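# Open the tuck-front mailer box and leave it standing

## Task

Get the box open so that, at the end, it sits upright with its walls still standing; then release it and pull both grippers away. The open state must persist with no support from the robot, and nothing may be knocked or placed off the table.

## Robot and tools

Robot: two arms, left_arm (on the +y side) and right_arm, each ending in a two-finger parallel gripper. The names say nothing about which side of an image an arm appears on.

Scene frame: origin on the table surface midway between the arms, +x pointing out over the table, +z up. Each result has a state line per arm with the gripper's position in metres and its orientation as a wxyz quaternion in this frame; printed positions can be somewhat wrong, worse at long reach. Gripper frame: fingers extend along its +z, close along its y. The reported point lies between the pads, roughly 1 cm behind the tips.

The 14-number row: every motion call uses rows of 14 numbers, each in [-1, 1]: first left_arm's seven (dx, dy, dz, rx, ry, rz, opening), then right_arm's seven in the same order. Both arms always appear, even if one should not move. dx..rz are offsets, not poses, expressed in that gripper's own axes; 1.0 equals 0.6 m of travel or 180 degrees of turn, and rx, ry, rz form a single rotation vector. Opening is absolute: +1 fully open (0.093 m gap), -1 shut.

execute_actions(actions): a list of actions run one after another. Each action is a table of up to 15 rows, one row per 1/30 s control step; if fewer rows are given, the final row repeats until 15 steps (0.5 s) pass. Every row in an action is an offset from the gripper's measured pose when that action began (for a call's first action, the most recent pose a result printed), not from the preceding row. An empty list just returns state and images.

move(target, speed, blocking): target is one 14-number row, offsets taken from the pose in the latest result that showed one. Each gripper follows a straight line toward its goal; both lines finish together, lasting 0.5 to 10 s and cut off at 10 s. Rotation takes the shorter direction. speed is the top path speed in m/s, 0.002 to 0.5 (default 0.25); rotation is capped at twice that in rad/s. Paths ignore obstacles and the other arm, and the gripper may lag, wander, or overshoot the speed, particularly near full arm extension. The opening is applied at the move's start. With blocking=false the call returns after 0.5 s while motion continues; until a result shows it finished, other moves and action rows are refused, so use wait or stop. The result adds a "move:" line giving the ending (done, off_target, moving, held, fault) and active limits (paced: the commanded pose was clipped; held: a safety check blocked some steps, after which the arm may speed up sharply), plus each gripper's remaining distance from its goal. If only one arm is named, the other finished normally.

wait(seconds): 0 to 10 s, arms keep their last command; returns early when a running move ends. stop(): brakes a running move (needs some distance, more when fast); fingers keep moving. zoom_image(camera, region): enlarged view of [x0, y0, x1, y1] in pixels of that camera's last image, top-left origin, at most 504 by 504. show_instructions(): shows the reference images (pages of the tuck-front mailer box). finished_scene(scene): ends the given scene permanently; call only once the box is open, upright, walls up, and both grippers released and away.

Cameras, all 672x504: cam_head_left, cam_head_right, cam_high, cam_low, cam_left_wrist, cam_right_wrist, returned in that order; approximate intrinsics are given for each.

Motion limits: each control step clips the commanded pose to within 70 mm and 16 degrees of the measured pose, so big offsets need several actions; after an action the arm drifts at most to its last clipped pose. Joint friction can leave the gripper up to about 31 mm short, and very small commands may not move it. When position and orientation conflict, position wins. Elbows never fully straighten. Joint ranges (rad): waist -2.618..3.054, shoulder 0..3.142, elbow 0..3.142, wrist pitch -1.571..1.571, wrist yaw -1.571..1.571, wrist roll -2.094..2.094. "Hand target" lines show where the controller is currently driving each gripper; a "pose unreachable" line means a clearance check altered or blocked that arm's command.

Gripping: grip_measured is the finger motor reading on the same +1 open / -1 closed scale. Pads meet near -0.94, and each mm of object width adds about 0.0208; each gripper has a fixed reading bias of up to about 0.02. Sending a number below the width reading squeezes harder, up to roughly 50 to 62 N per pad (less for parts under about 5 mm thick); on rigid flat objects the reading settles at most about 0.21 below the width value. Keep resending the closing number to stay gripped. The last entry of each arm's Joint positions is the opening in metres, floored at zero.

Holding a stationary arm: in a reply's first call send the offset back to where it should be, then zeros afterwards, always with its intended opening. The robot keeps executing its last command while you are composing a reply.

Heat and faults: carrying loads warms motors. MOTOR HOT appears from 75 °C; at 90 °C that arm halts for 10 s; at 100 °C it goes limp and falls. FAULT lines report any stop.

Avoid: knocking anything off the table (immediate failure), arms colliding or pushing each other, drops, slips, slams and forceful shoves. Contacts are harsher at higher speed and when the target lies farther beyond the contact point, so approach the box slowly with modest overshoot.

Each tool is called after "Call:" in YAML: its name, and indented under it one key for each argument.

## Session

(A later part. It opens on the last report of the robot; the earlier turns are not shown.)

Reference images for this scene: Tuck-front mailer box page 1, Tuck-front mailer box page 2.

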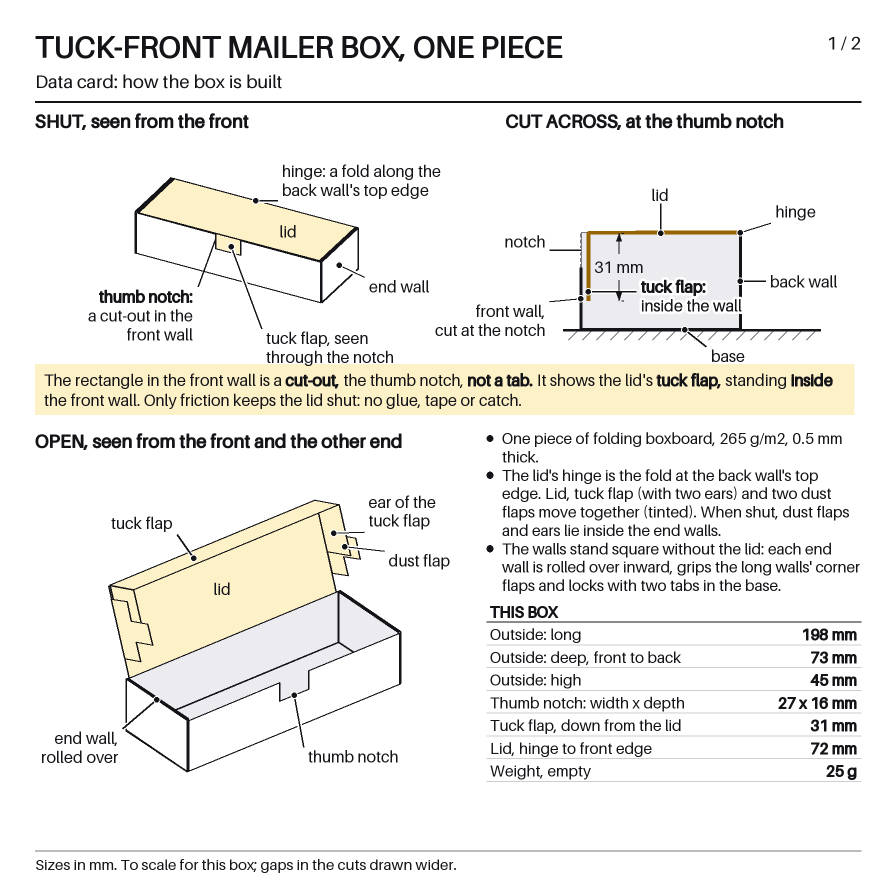

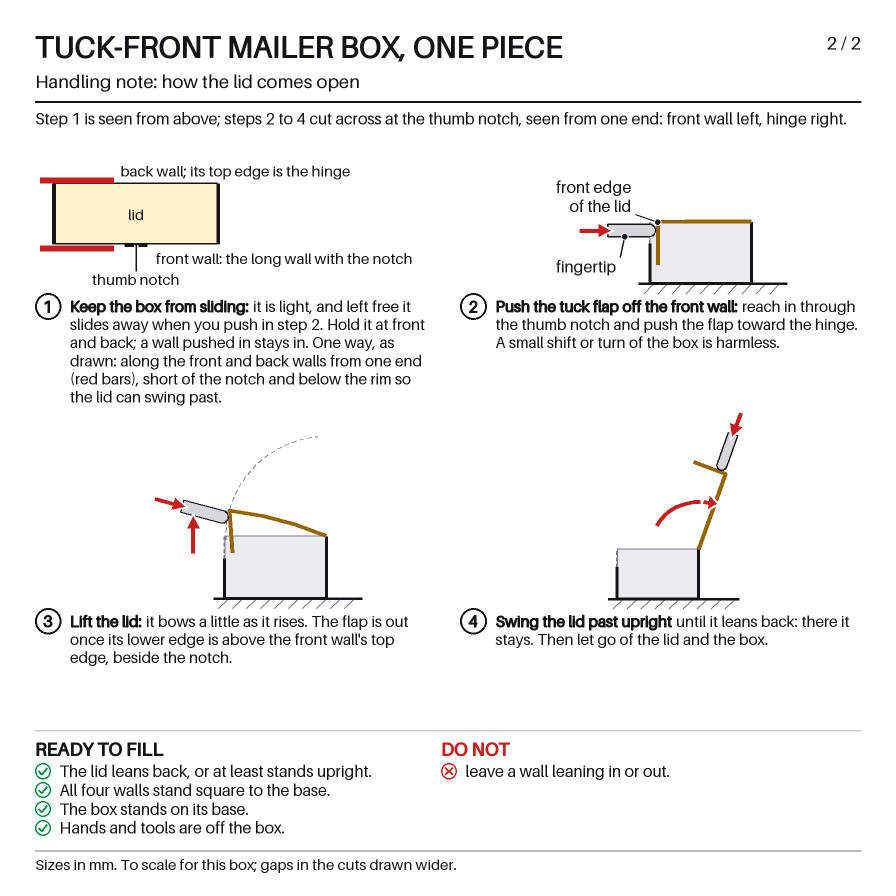

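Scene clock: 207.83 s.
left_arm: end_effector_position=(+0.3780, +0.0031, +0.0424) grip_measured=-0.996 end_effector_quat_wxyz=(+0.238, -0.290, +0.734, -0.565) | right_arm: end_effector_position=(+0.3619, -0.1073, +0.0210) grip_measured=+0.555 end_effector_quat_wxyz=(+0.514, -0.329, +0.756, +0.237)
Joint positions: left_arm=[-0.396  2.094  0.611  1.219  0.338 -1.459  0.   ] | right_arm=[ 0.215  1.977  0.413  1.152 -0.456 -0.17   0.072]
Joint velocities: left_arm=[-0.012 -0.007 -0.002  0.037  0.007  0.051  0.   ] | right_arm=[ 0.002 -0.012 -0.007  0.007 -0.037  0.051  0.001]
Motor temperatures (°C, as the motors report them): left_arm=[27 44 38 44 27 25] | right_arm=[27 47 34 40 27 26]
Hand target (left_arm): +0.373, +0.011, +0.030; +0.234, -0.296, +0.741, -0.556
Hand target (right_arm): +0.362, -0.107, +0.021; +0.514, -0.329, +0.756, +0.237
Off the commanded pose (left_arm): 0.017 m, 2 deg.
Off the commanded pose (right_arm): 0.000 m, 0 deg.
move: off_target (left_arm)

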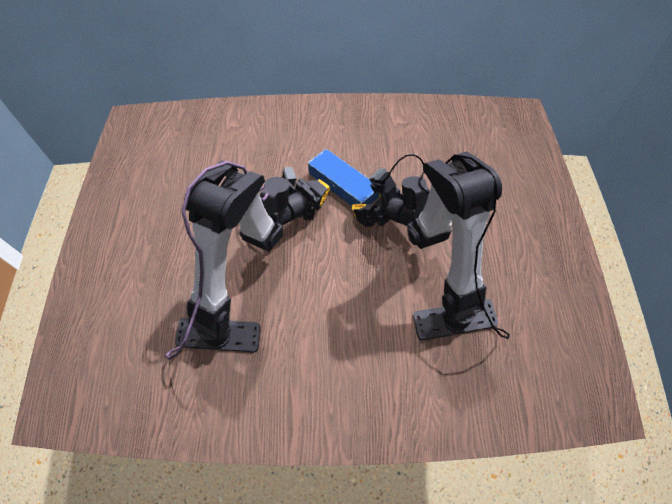

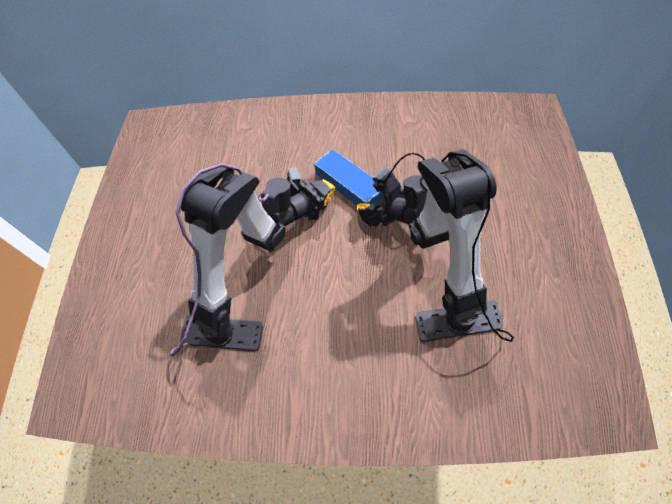

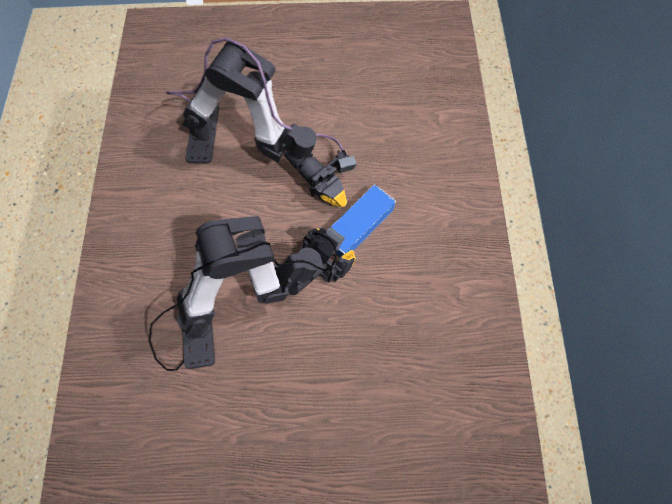

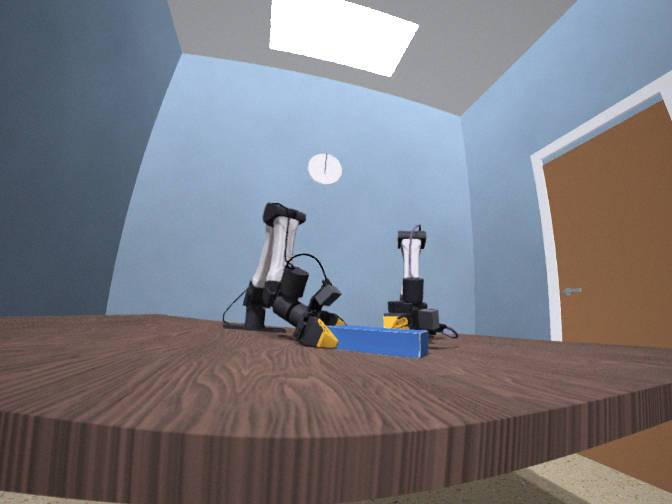

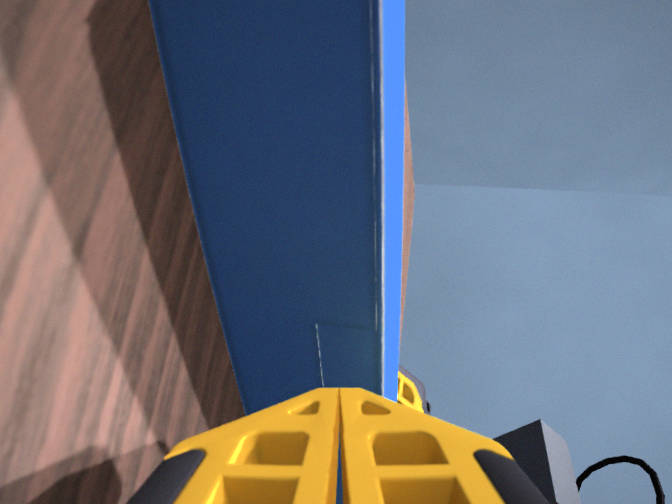

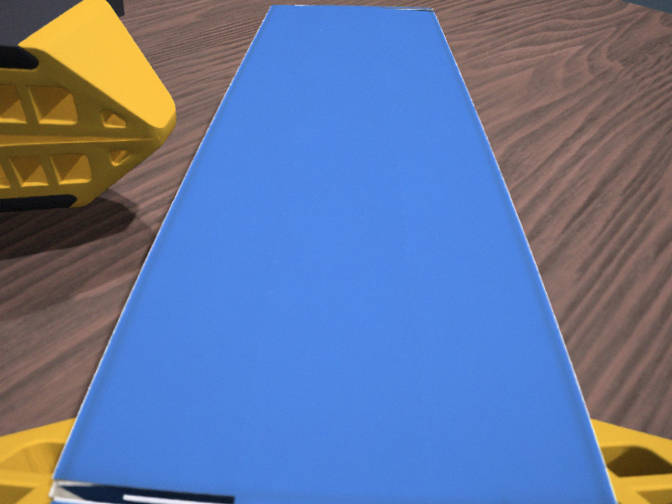

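Call:
move:
  target: [0.008,0.005,0.058,0,0,0,-1, 0,0,0,0,0,0,0.555]
  speed: 0.02

Call:
move:
  target: [0,-0.1,0.02,0.02,0,0,-1, 0.02,0.025,0.0,-0.03,0.02,0,0.555]
  speed: 0.012

Call:
execute_actions:
  actions:
    - [[0,-0.05,0.02,0,0,0,-0.9,0.02,0.03,0,-0.03,0,0,0.555]]
    - [[0,-0.05,0.02,0,0,0,-0.8,0.02,0.03,0,-0.03,0,0,0.555]]
    - [[0,-0.05,0.02,0,0,0,-0.7,0.02,0.03,0,-0.03,0,0,0.555]]
    - [[0,-0.05,0.02,0,0,0,-0.6,0.02,0.03,0,-0.03,0,0,0.555]]

Scene clock: 213.53 s.
left_arm: end_effector_position=(+0.3949, -0.0147, +0.0346) grip_measured=-0.996 end_effector_quat_wxyz=(+0.245, -0.291, +0.733, -0.564) | right_arm: end_effector_position=(+0.3651, -0.1104, +0.0207) grip_measured=+0.555 end_effector_quat_wxyz=(+0.517, -0.323, +0.760, +0.226)
Joint positions: left_arm=[-0.428  2.169  0.709  1.201  0.294 -1.463  0.   ] | right_arm=[ 0.215  1.977  0.413  1.154 -0.43  -0.17   0.072]
Joint velocities: left_arm=[ 0.007 -0.007 -0.002 -0.007  0.037  0.022  0.   ] | right_arm=[ 0.002 -0.007 -0.022 -0.022 -0.022  0.007 -0.001]
Motor temperatures (°C, as the motors report them): left_arm=[27 43 37 45 27 25] | right_arm=[27 47 34 41 27 26]
Hand target (left_arm): +0.397, -0.024, +0.031; +0.239, -0.290, +0.734, -0.565
Hand target (right_arm): +0.362, -0.107, +0.021; +0.514, -0.329, +0.756, +0.236
Off the commanded pose (left_arm): 0.010 m, 1 deg.
Off the commanded pose (right_arm): 0.004 m, 2 deg.
move: done

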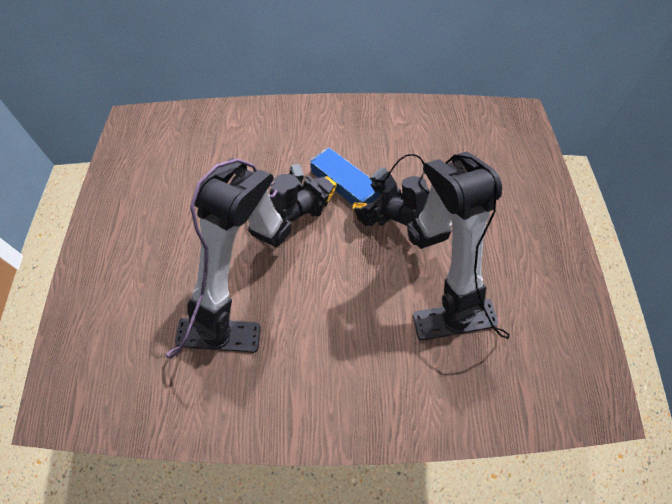

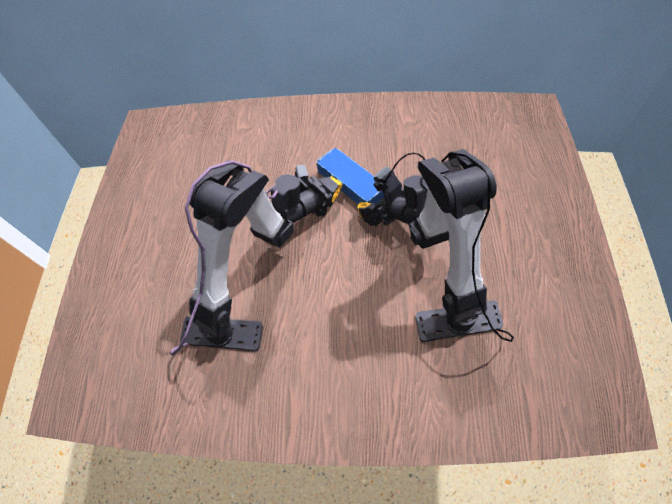

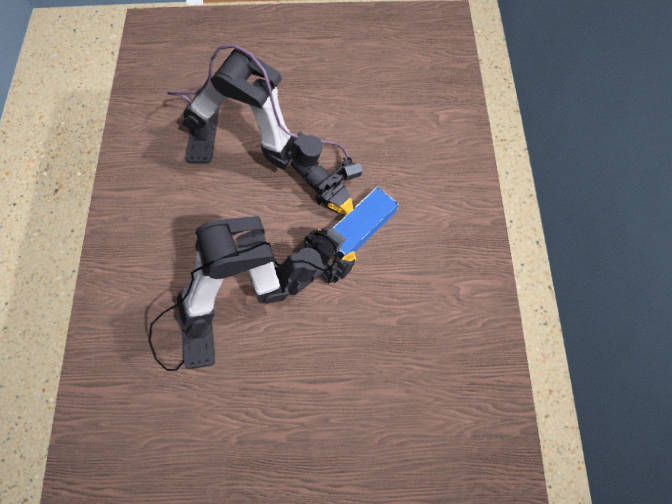

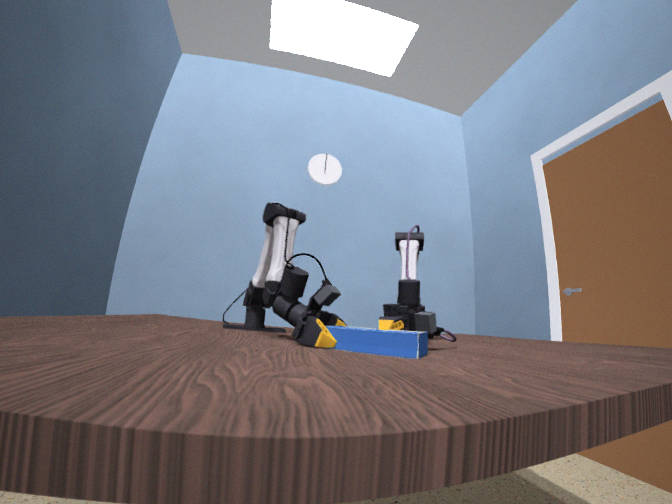

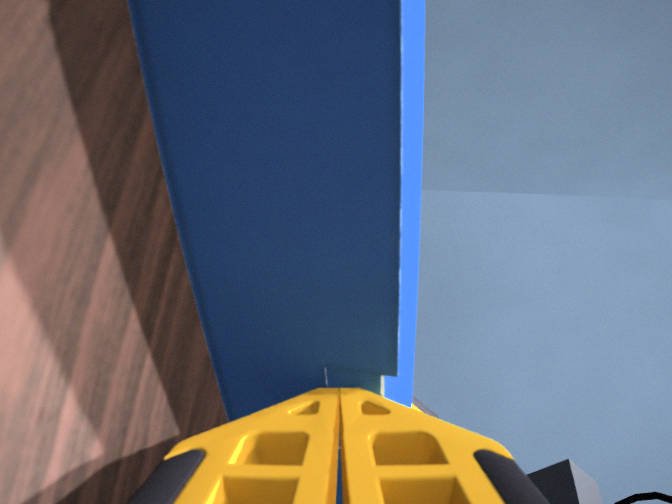

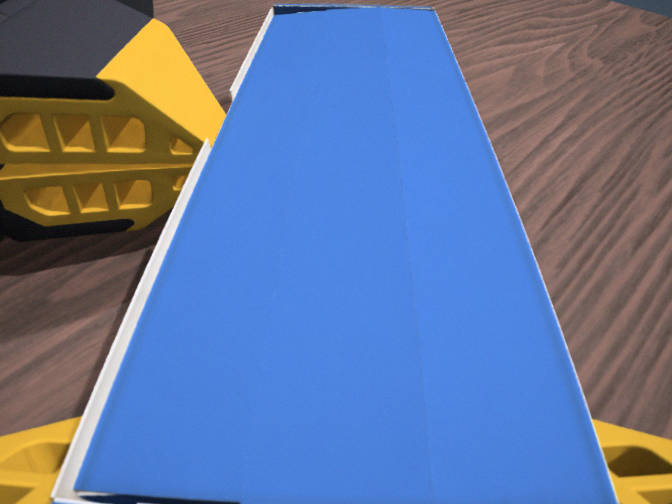

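Scene clock: 218.87 s.
left_arm: end_effector_position=(+0.3981, -0.0208, +0.0490) grip_measured=-0.996 end_effector_quat_wxyz=(+0.228, -0.306, +0.743, -0.550) | right_arm: end_effector_position=(+0.3654, -0.1149, +0.0198) grip_measured=+0.555 end_effector_quat_wxyz=(+0.512, -0.324, +0.763, +0.224)
Joint positions: left_arm=[-0.44   2.077  0.746  1.022  0.283 -1.48   0.   ] | right_arm=[ 0.199  1.964  0.413  1.123 -0.441 -0.181  0.072]
Joint velocities: left_arm=[ 0.002 -0.012 -0.002  0.022 -0.022  0.022  0.   ] | right_arm=[-0.002 -0.002 -0.002 -0.022 -0.007  0.066 -0.   ]
Motor temperatures (°C, as the motors report them): left_arm=[27 44 38 45 26 25] | right_arm=[27 47 34 41 27 26]
Hand target (left_arm): +0.409, -0.034, +0.090; +0.253, -0.284, +0.715, -0.587
Hand target (right_arm): +0.351, -0.104, +0.010; +0.480, -0.352, +0.764, +0.251
Off the commanded pose (left_arm): 0.045 m, 7 deg.
Off the commanded pose (right_arm): 0.021 m, 6 deg.
move: off_target (left_arm, right_arm)

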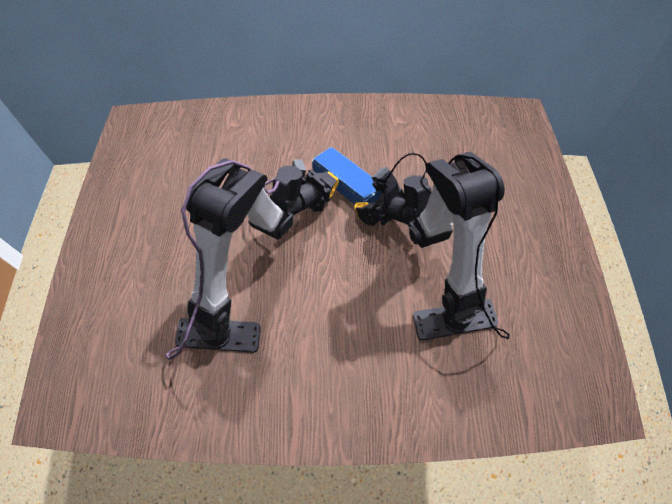

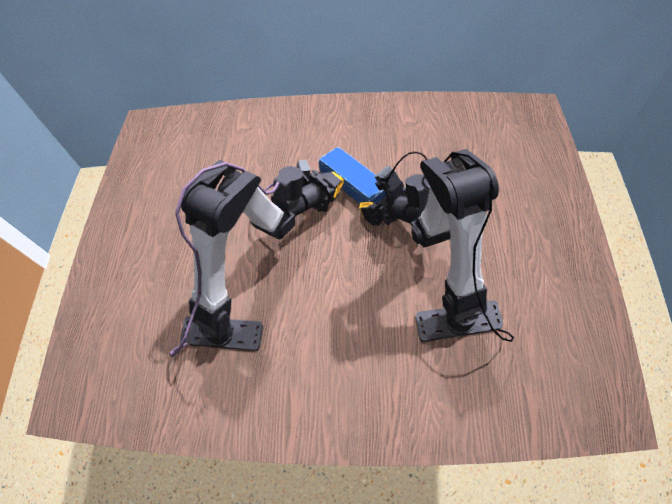

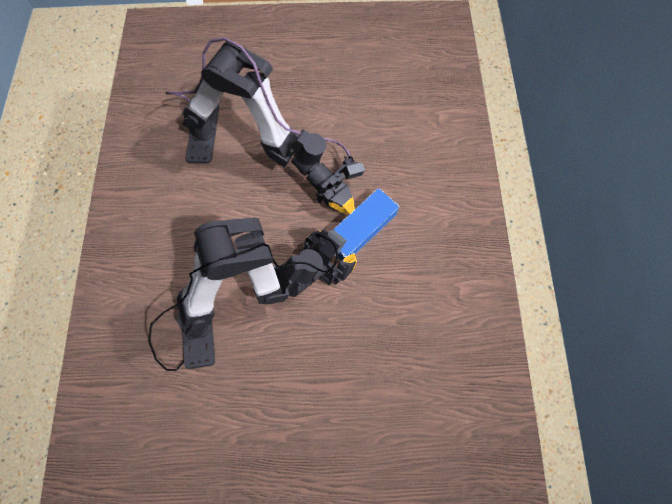

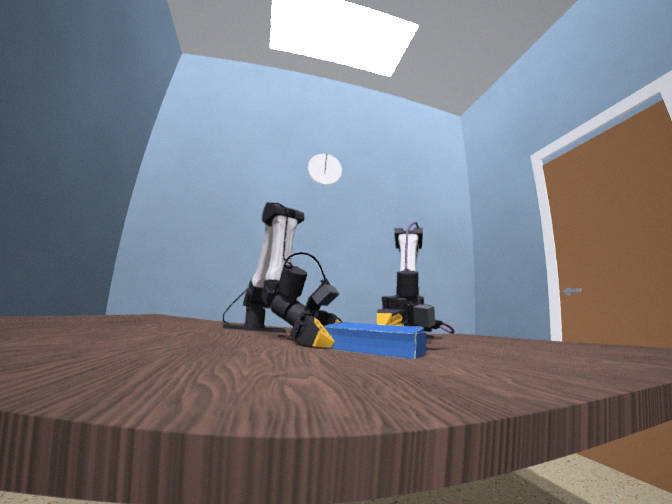

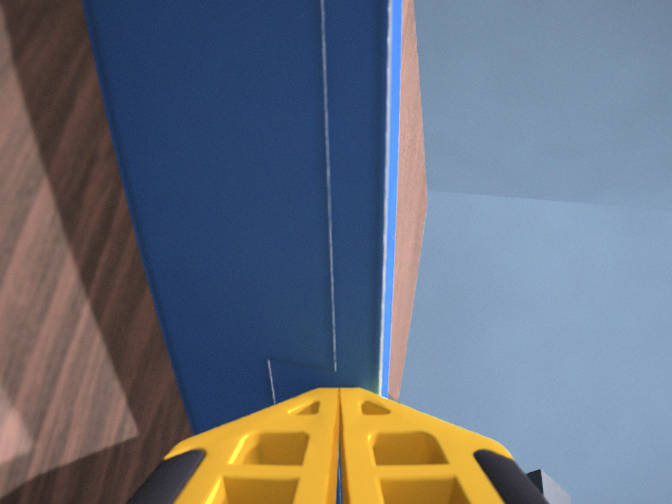

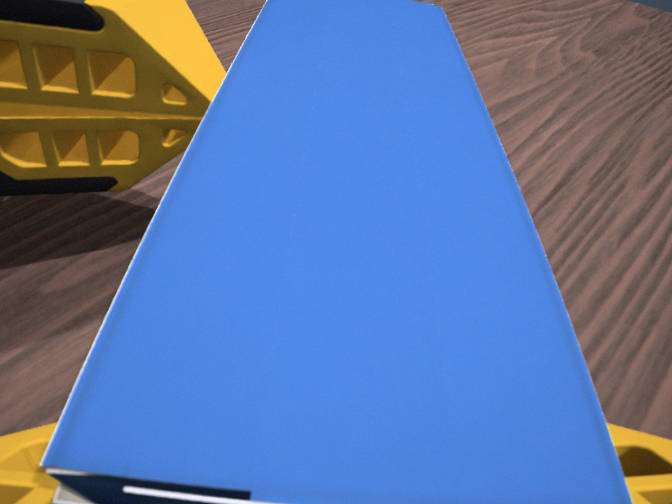

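Scene clock: 220.87 s.
left_arm: end_effector_position=(+0.4160, -0.0359, +0.0324) grip_measured=-0.603 end_effector_quat_wxyz=(+0.153, -0.359, +0.805, -0.446) | right_arm: end_effector_position=(+0.3800, -0.1302, +0.0222) grip_measured=+0.557 end_effector_quat_wxyz=(+0.560, -0.307, +0.736, +0.227)
Joint positions: left_arm=[-0.457  2.049  1.017  0.42   0.259 -1.481  0.016] | right_arm=[ 0.132  2.103  0.413  1.377 -0.491 -0.162  0.072]
Joint velocities: left_arm=[-0.017 -0.017 -0.002  0.007  0.022  0.007  0.001] | right_arm=[ 0.012 -0.012 -0.007  0.037  0.007 -0.022  0.001]
Motor temperatures (°C, as the motors report them): left_arm=[27 44 38 45 26 25] | right_arm=[27 47 34 41 27 26]
Hand target (left_arm): +0.428, -0.048, +0.052; +0.171, -0.349, +0.793, -0.470
Hand target (right_arm): +0.361, -0.118, +0.009; +0.530, -0.337, +0.733, +0.261
Off the commanded pose (left_arm): 0.027 m, 4 deg.
Off the commanded pose (right_arm): 0.027 m, 6 deg.

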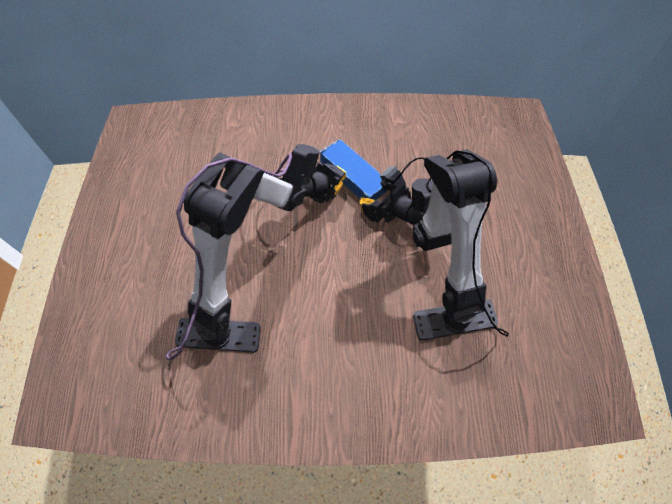

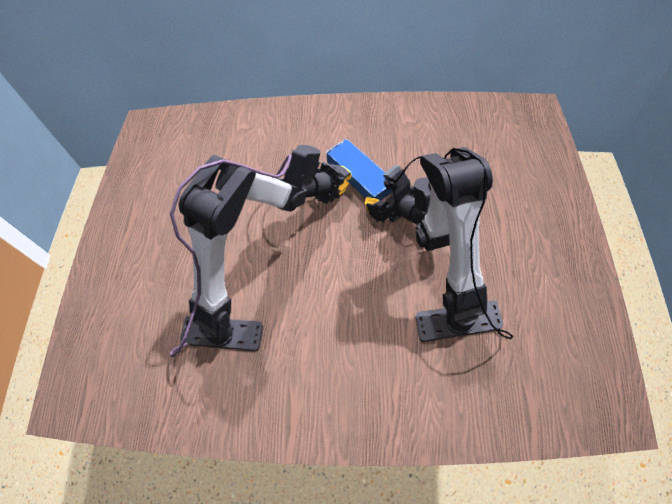

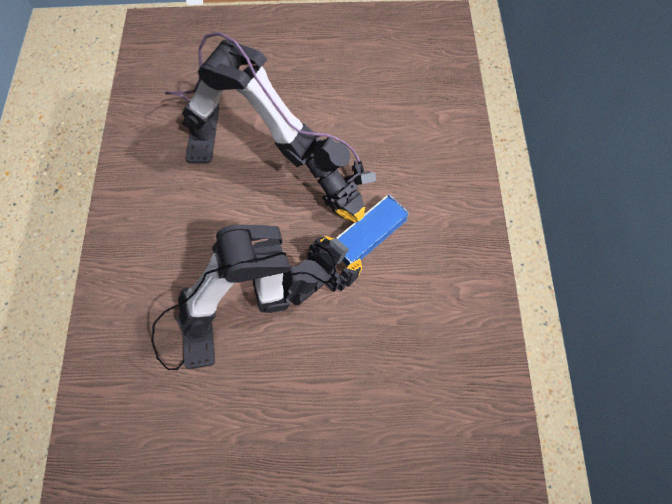

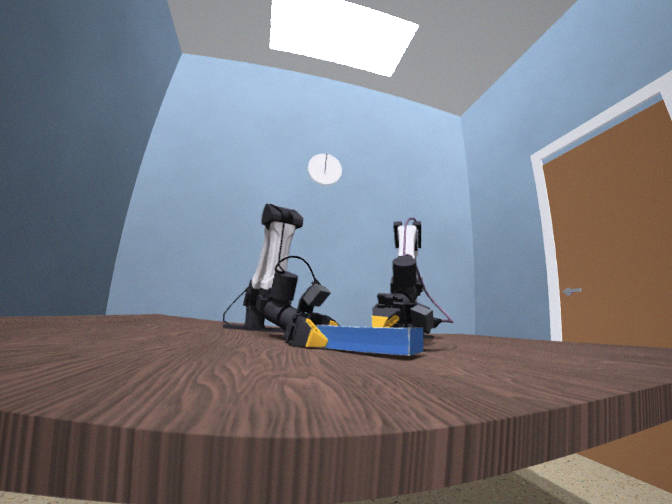

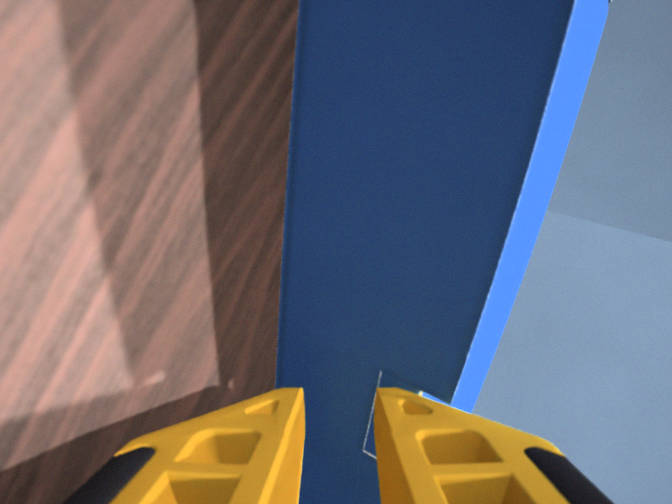

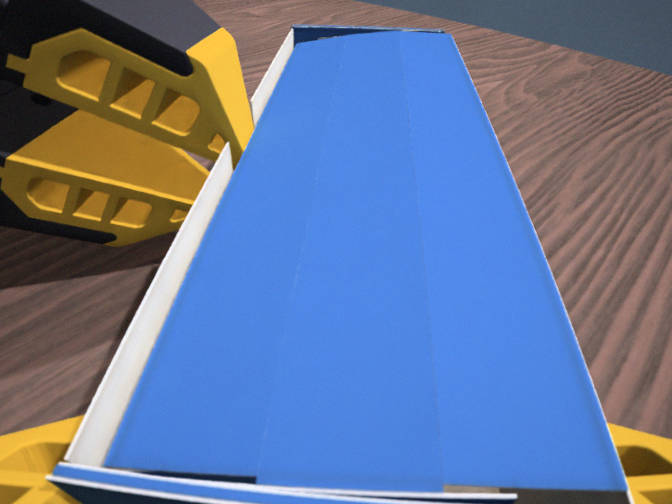

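Call:
execute_actions:
  actions: []

Scene clock: 227.37 s.
left_arm: end_effector_position=(+0.4160, -0.0359, +0.0324) grip_measured=-0.603 end_effector_quat_wxyz=(+0.153, -0.359, +0.806, -0.446) | right_arm: end_effector_position=(+0.3800, -0.1302, +0.0223) grip_measured=+0.557 end_effector_quat_wxyz=(+0.560, -0.307, +0.736, +0.227)
Joint positions: left_arm=[-0.457  2.049  1.018  0.42   0.259 -1.481  0.016] | right_arm=[ 0.132  2.103  0.413  1.378 -0.491 -0.162  0.072]
Joint velocities: left_arm=[-0.007 -0.007  0.002  0.022 -0.007 -0.022  0.001] | right_arm=[ 0.017 -0.007 -0.002 -0.037  0.037 -0.007  0.   ]
Motor temperatures (°C, as the motors report them): left_arm=[27 44 39 45 26 25] | right_arm=[27 46 33 41 27 26]
Hand target (left_arm): +0.428, -0.048, +0.052; +0.171, -0.349, +0.793, -0.470
Hand target (right_arm): +0.361, -0.118, +0.009; +0.531, -0.337, +0.733, +0.261
Off the commanded pose (left_arm): 0.026 m, 4 deg.
Off the commanded pose (right_arm): 0.027 m, 6 deg.

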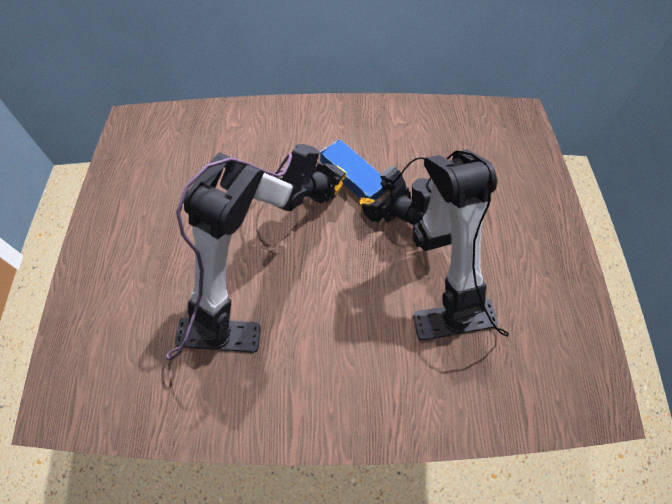

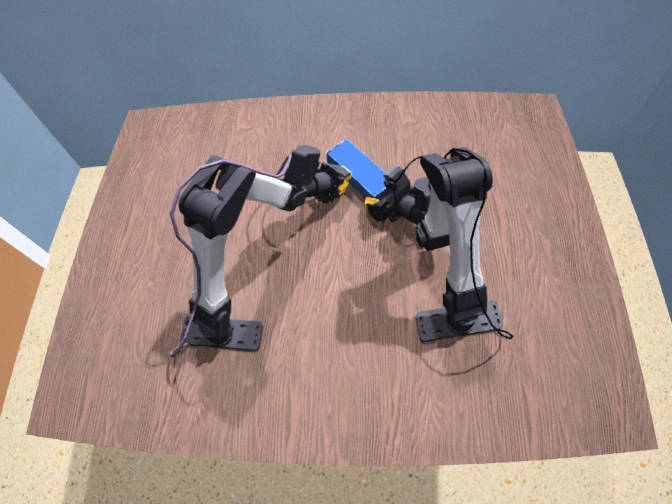

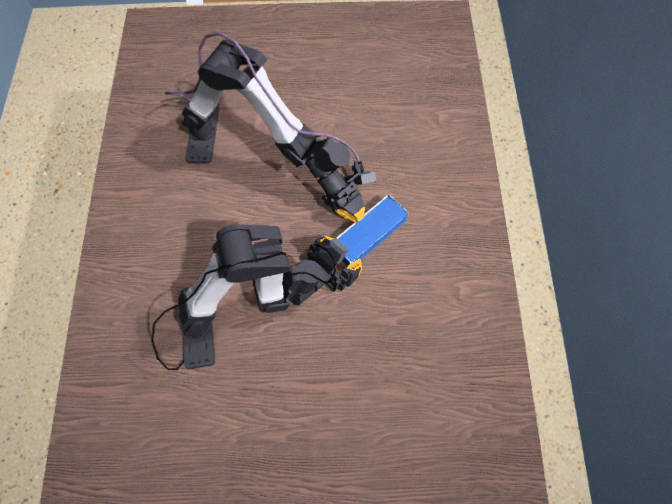

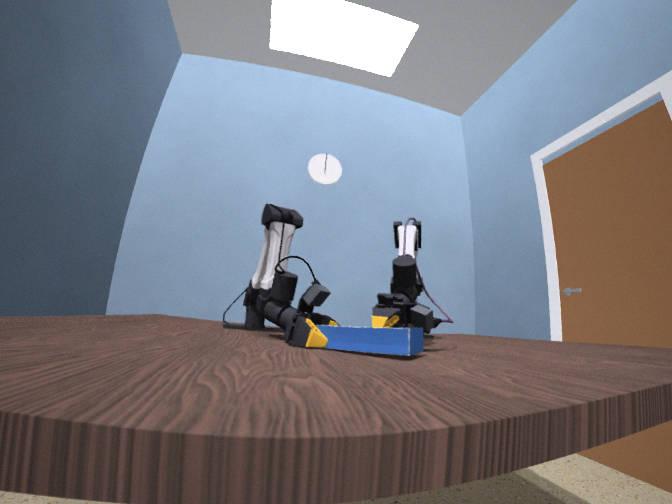

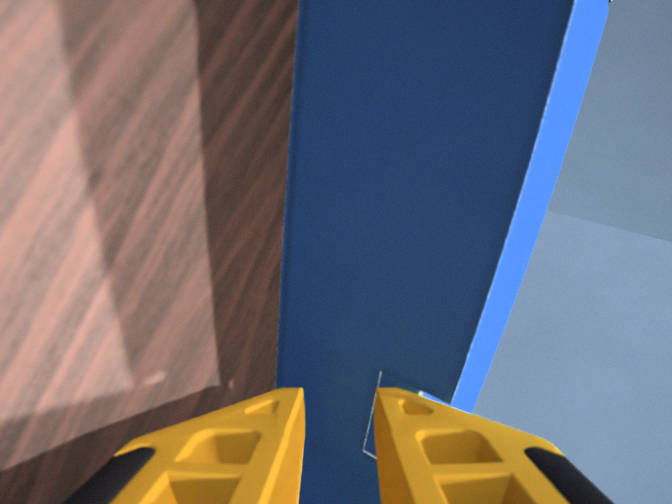

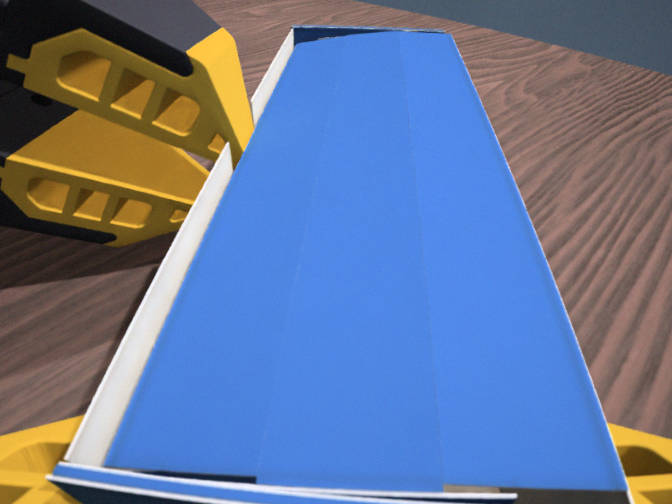

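Call:
move:
  target: [0,-0.09,0.02,0.1,0,0.02,-0.6,0.02,0.02,0,-0.02,0.02,0,0.555]
  speed: 0.015

Scene clock: 238.90 s.
left_arm: end_effector_position=(+0.4398, -0.0560, +0.0649) grip_measured=-0.602 end_effector_quat_wxyz=(+0.203, -0.312, +0.752, -0.544) | right_arm: end_effector_position=(+0.3878, -0.1423, +0.0210) grip_measured=+0.557 end_effector_quat_wxyz=(+0.560, -0.282, +0.751, +0.206)
Joint positions: left_arm=[-0.457  2.127  1.018  0.761  0.296 -1.501  0.016] | right_arm=[ 0.117  2.089  0.413  1.353 -0.438 -0.148  0.072]
Joint velocities: left_arm=[-0.002  0.002 -0.002 -0.051 -0.022  0.022 -0.001] | right_arm=[-0.017 -0.012 -0.012  0.037 -0.022  0.066 -0.   ]
Motor temperatures (°C, as the motors report them): left_arm=[27 44 39 47 26 25] | right_arm=[27 47 33 40 28 27]
Hand target (left_arm): +0.444, -0.061, +0.069; +0.214, -0.309, +0.742, -0.555
Hand target (right_arm): +0.369, -0.126, +0.012; +0.532, -0.327, +0.744, +0.239
Off the commanded pose (left_arm): 0.011 m, 4 deg.
Off the commanded pose (right_arm): 0.028 m, 8 deg.
move: off_target (left_arm, right_arm; path cut at 10 s)

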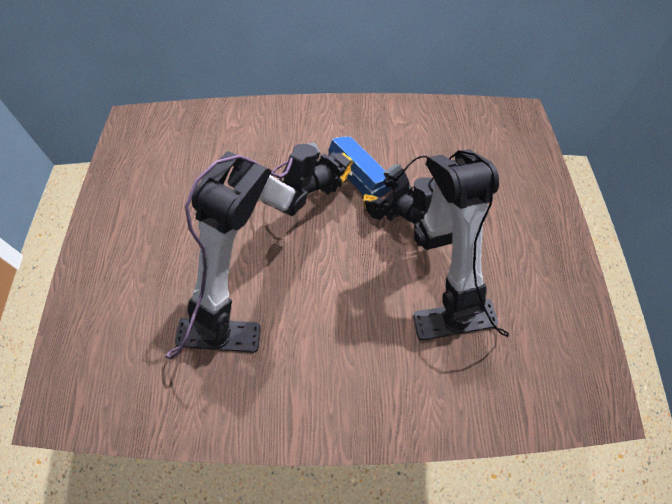

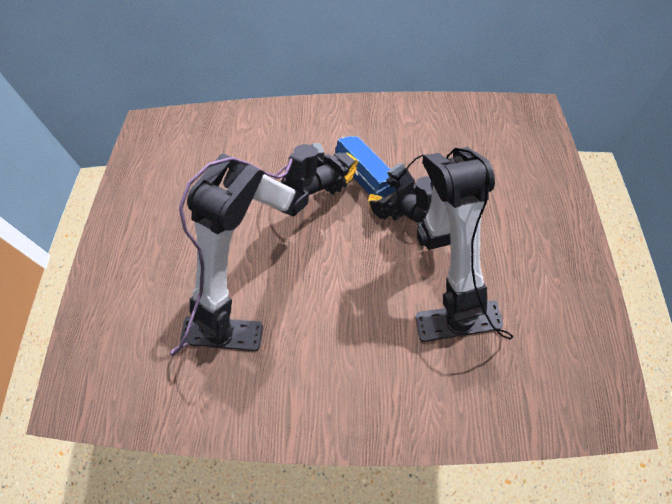

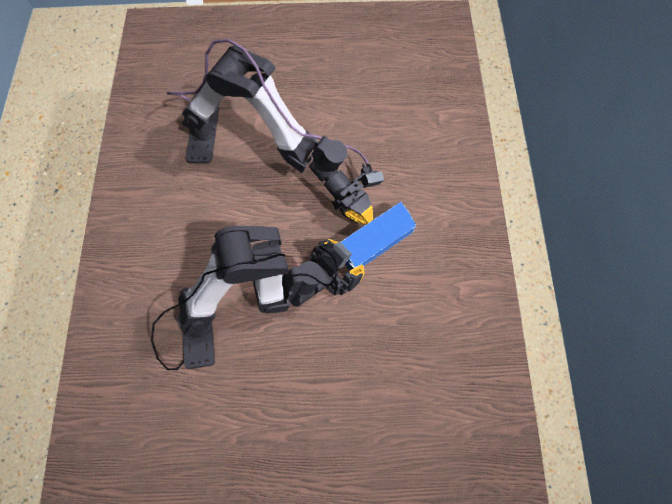

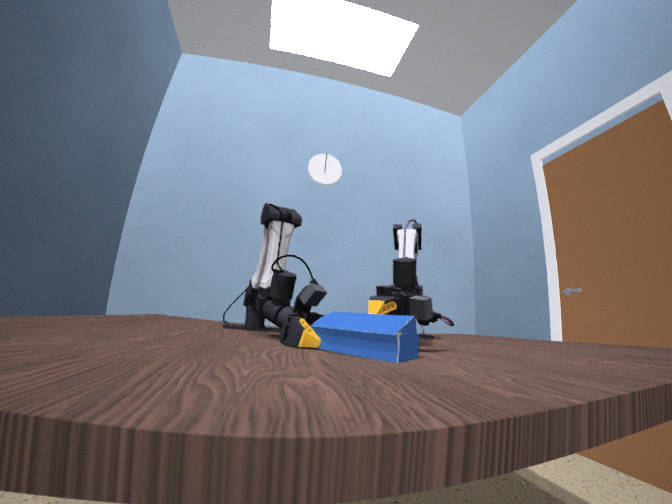

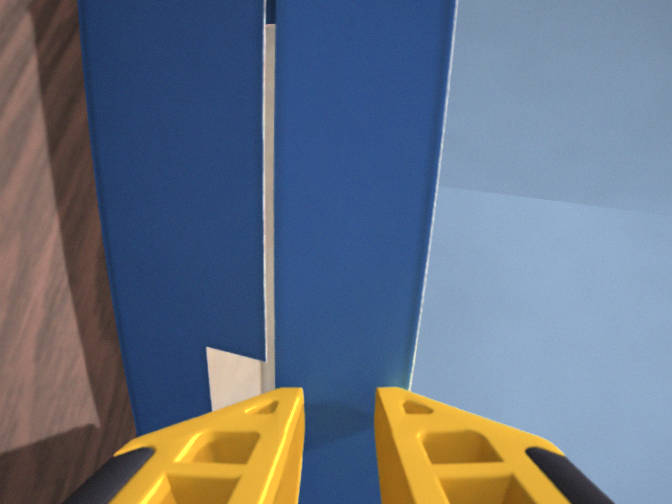

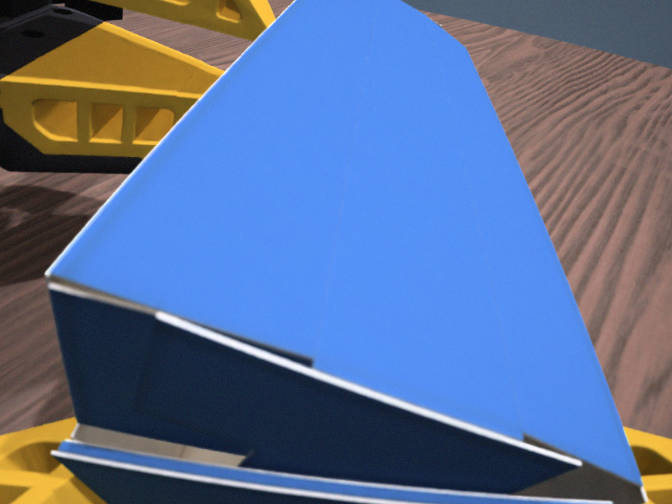

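Flap is out. Continue up and over.

Call:
move:
  target: [0,-0.07,0.055,0.04,0,0.02,-0.6,0.02,0.02,0,-0.02,0.02,0,0.555]
  speed: 0.02

Scene clock: 243.57 s.
left_arm: end_effector_position=(+0.4695, -0.0798, +0.1097) grip_measured=-0.602 end_effector_quat_wxyz=(+0.243, -0.273, +0.716, -0.595) | right_arm: end_effector_position=(+0.3934, -0.1527, +0.0203) grip_measured=+0.557 end_effector_quat_wxyz=(+0.559, -0.264, +0.762, +0.190)
Joint positions: left_arm=[-0.468  2.179  1.159  0.837  0.296 -1.494  0.016] | right_arm=[ 0.104  2.074  0.413  1.327 -0.4   -0.14   0.072]
Joint velocities: left_arm=[-0.012  0.007 -0.012 -0.081 -0.007  0.007 -0.002] | right_arm=[ 0.002 -0.017  0.002  0.022 -0.007  0.037  0.002]
Motor temperatures (°C, as the motors report them): left_arm=[27 44 39 47 26 25] | right_arm=[27 47 33 40 28 27]
Hand target (left_arm): +0.470, -0.088, +0.094; +0.238, -0.275, +0.726, -0.584
Hand target (right_arm): +0.377, -0.137, +0.010; +0.530, -0.303, +0.761, +0.221
Off the commanded pose (left_arm): 0.018 m, 2 deg.
Off the commanded pose (right_arm): 0.026 m, 7 deg.
move: off_target (left_arm, right_arm)

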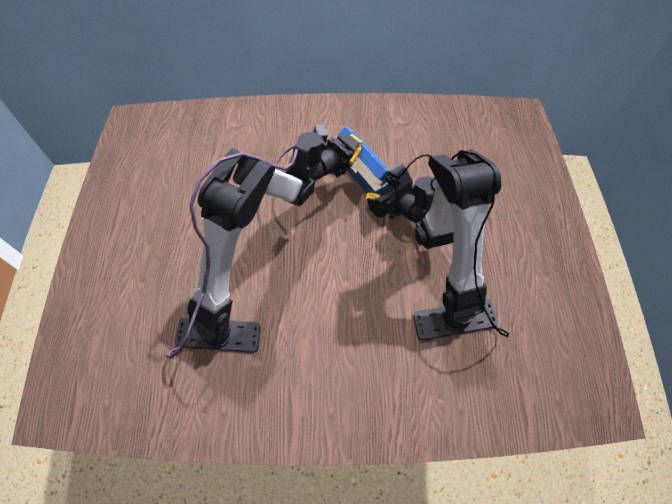

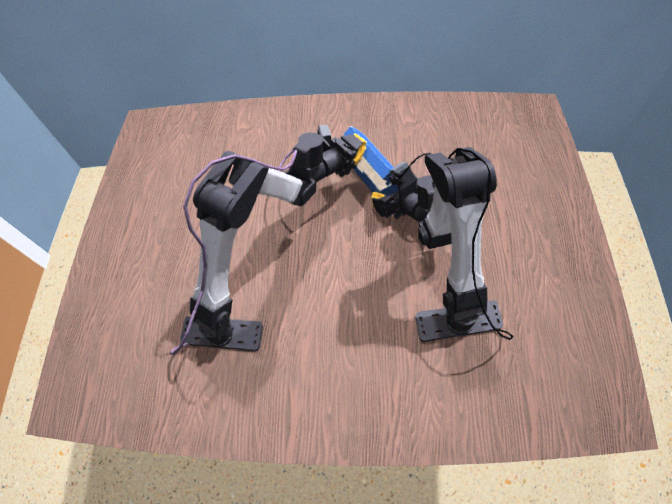

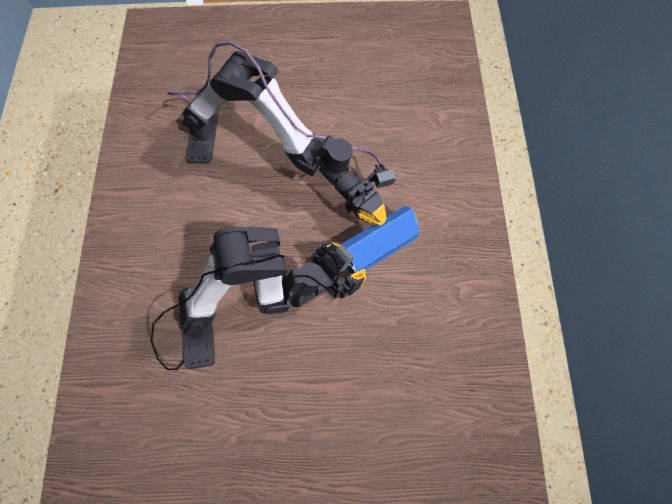

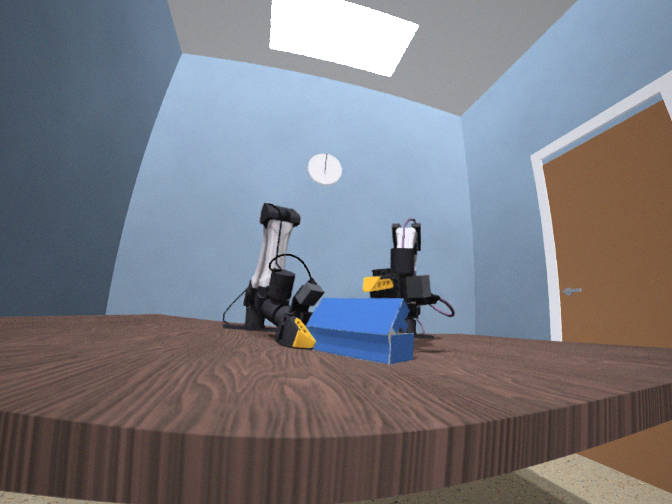

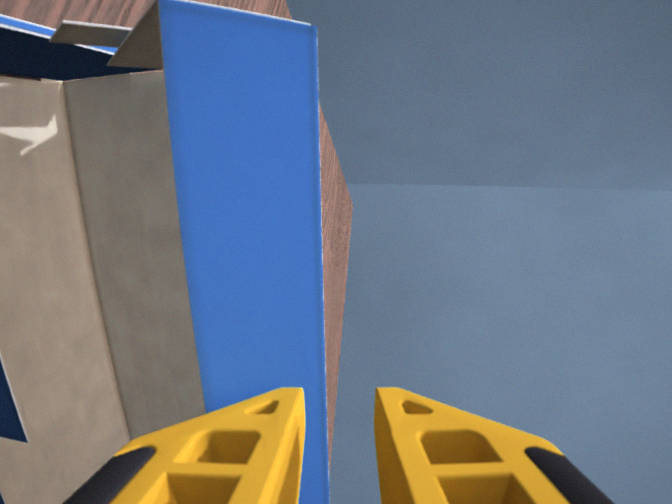

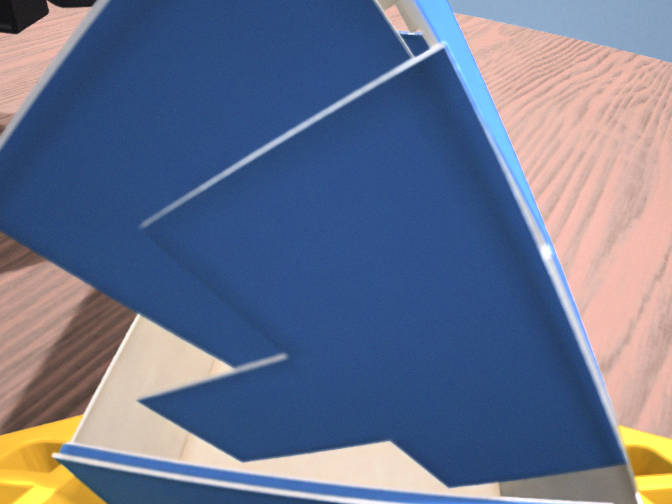

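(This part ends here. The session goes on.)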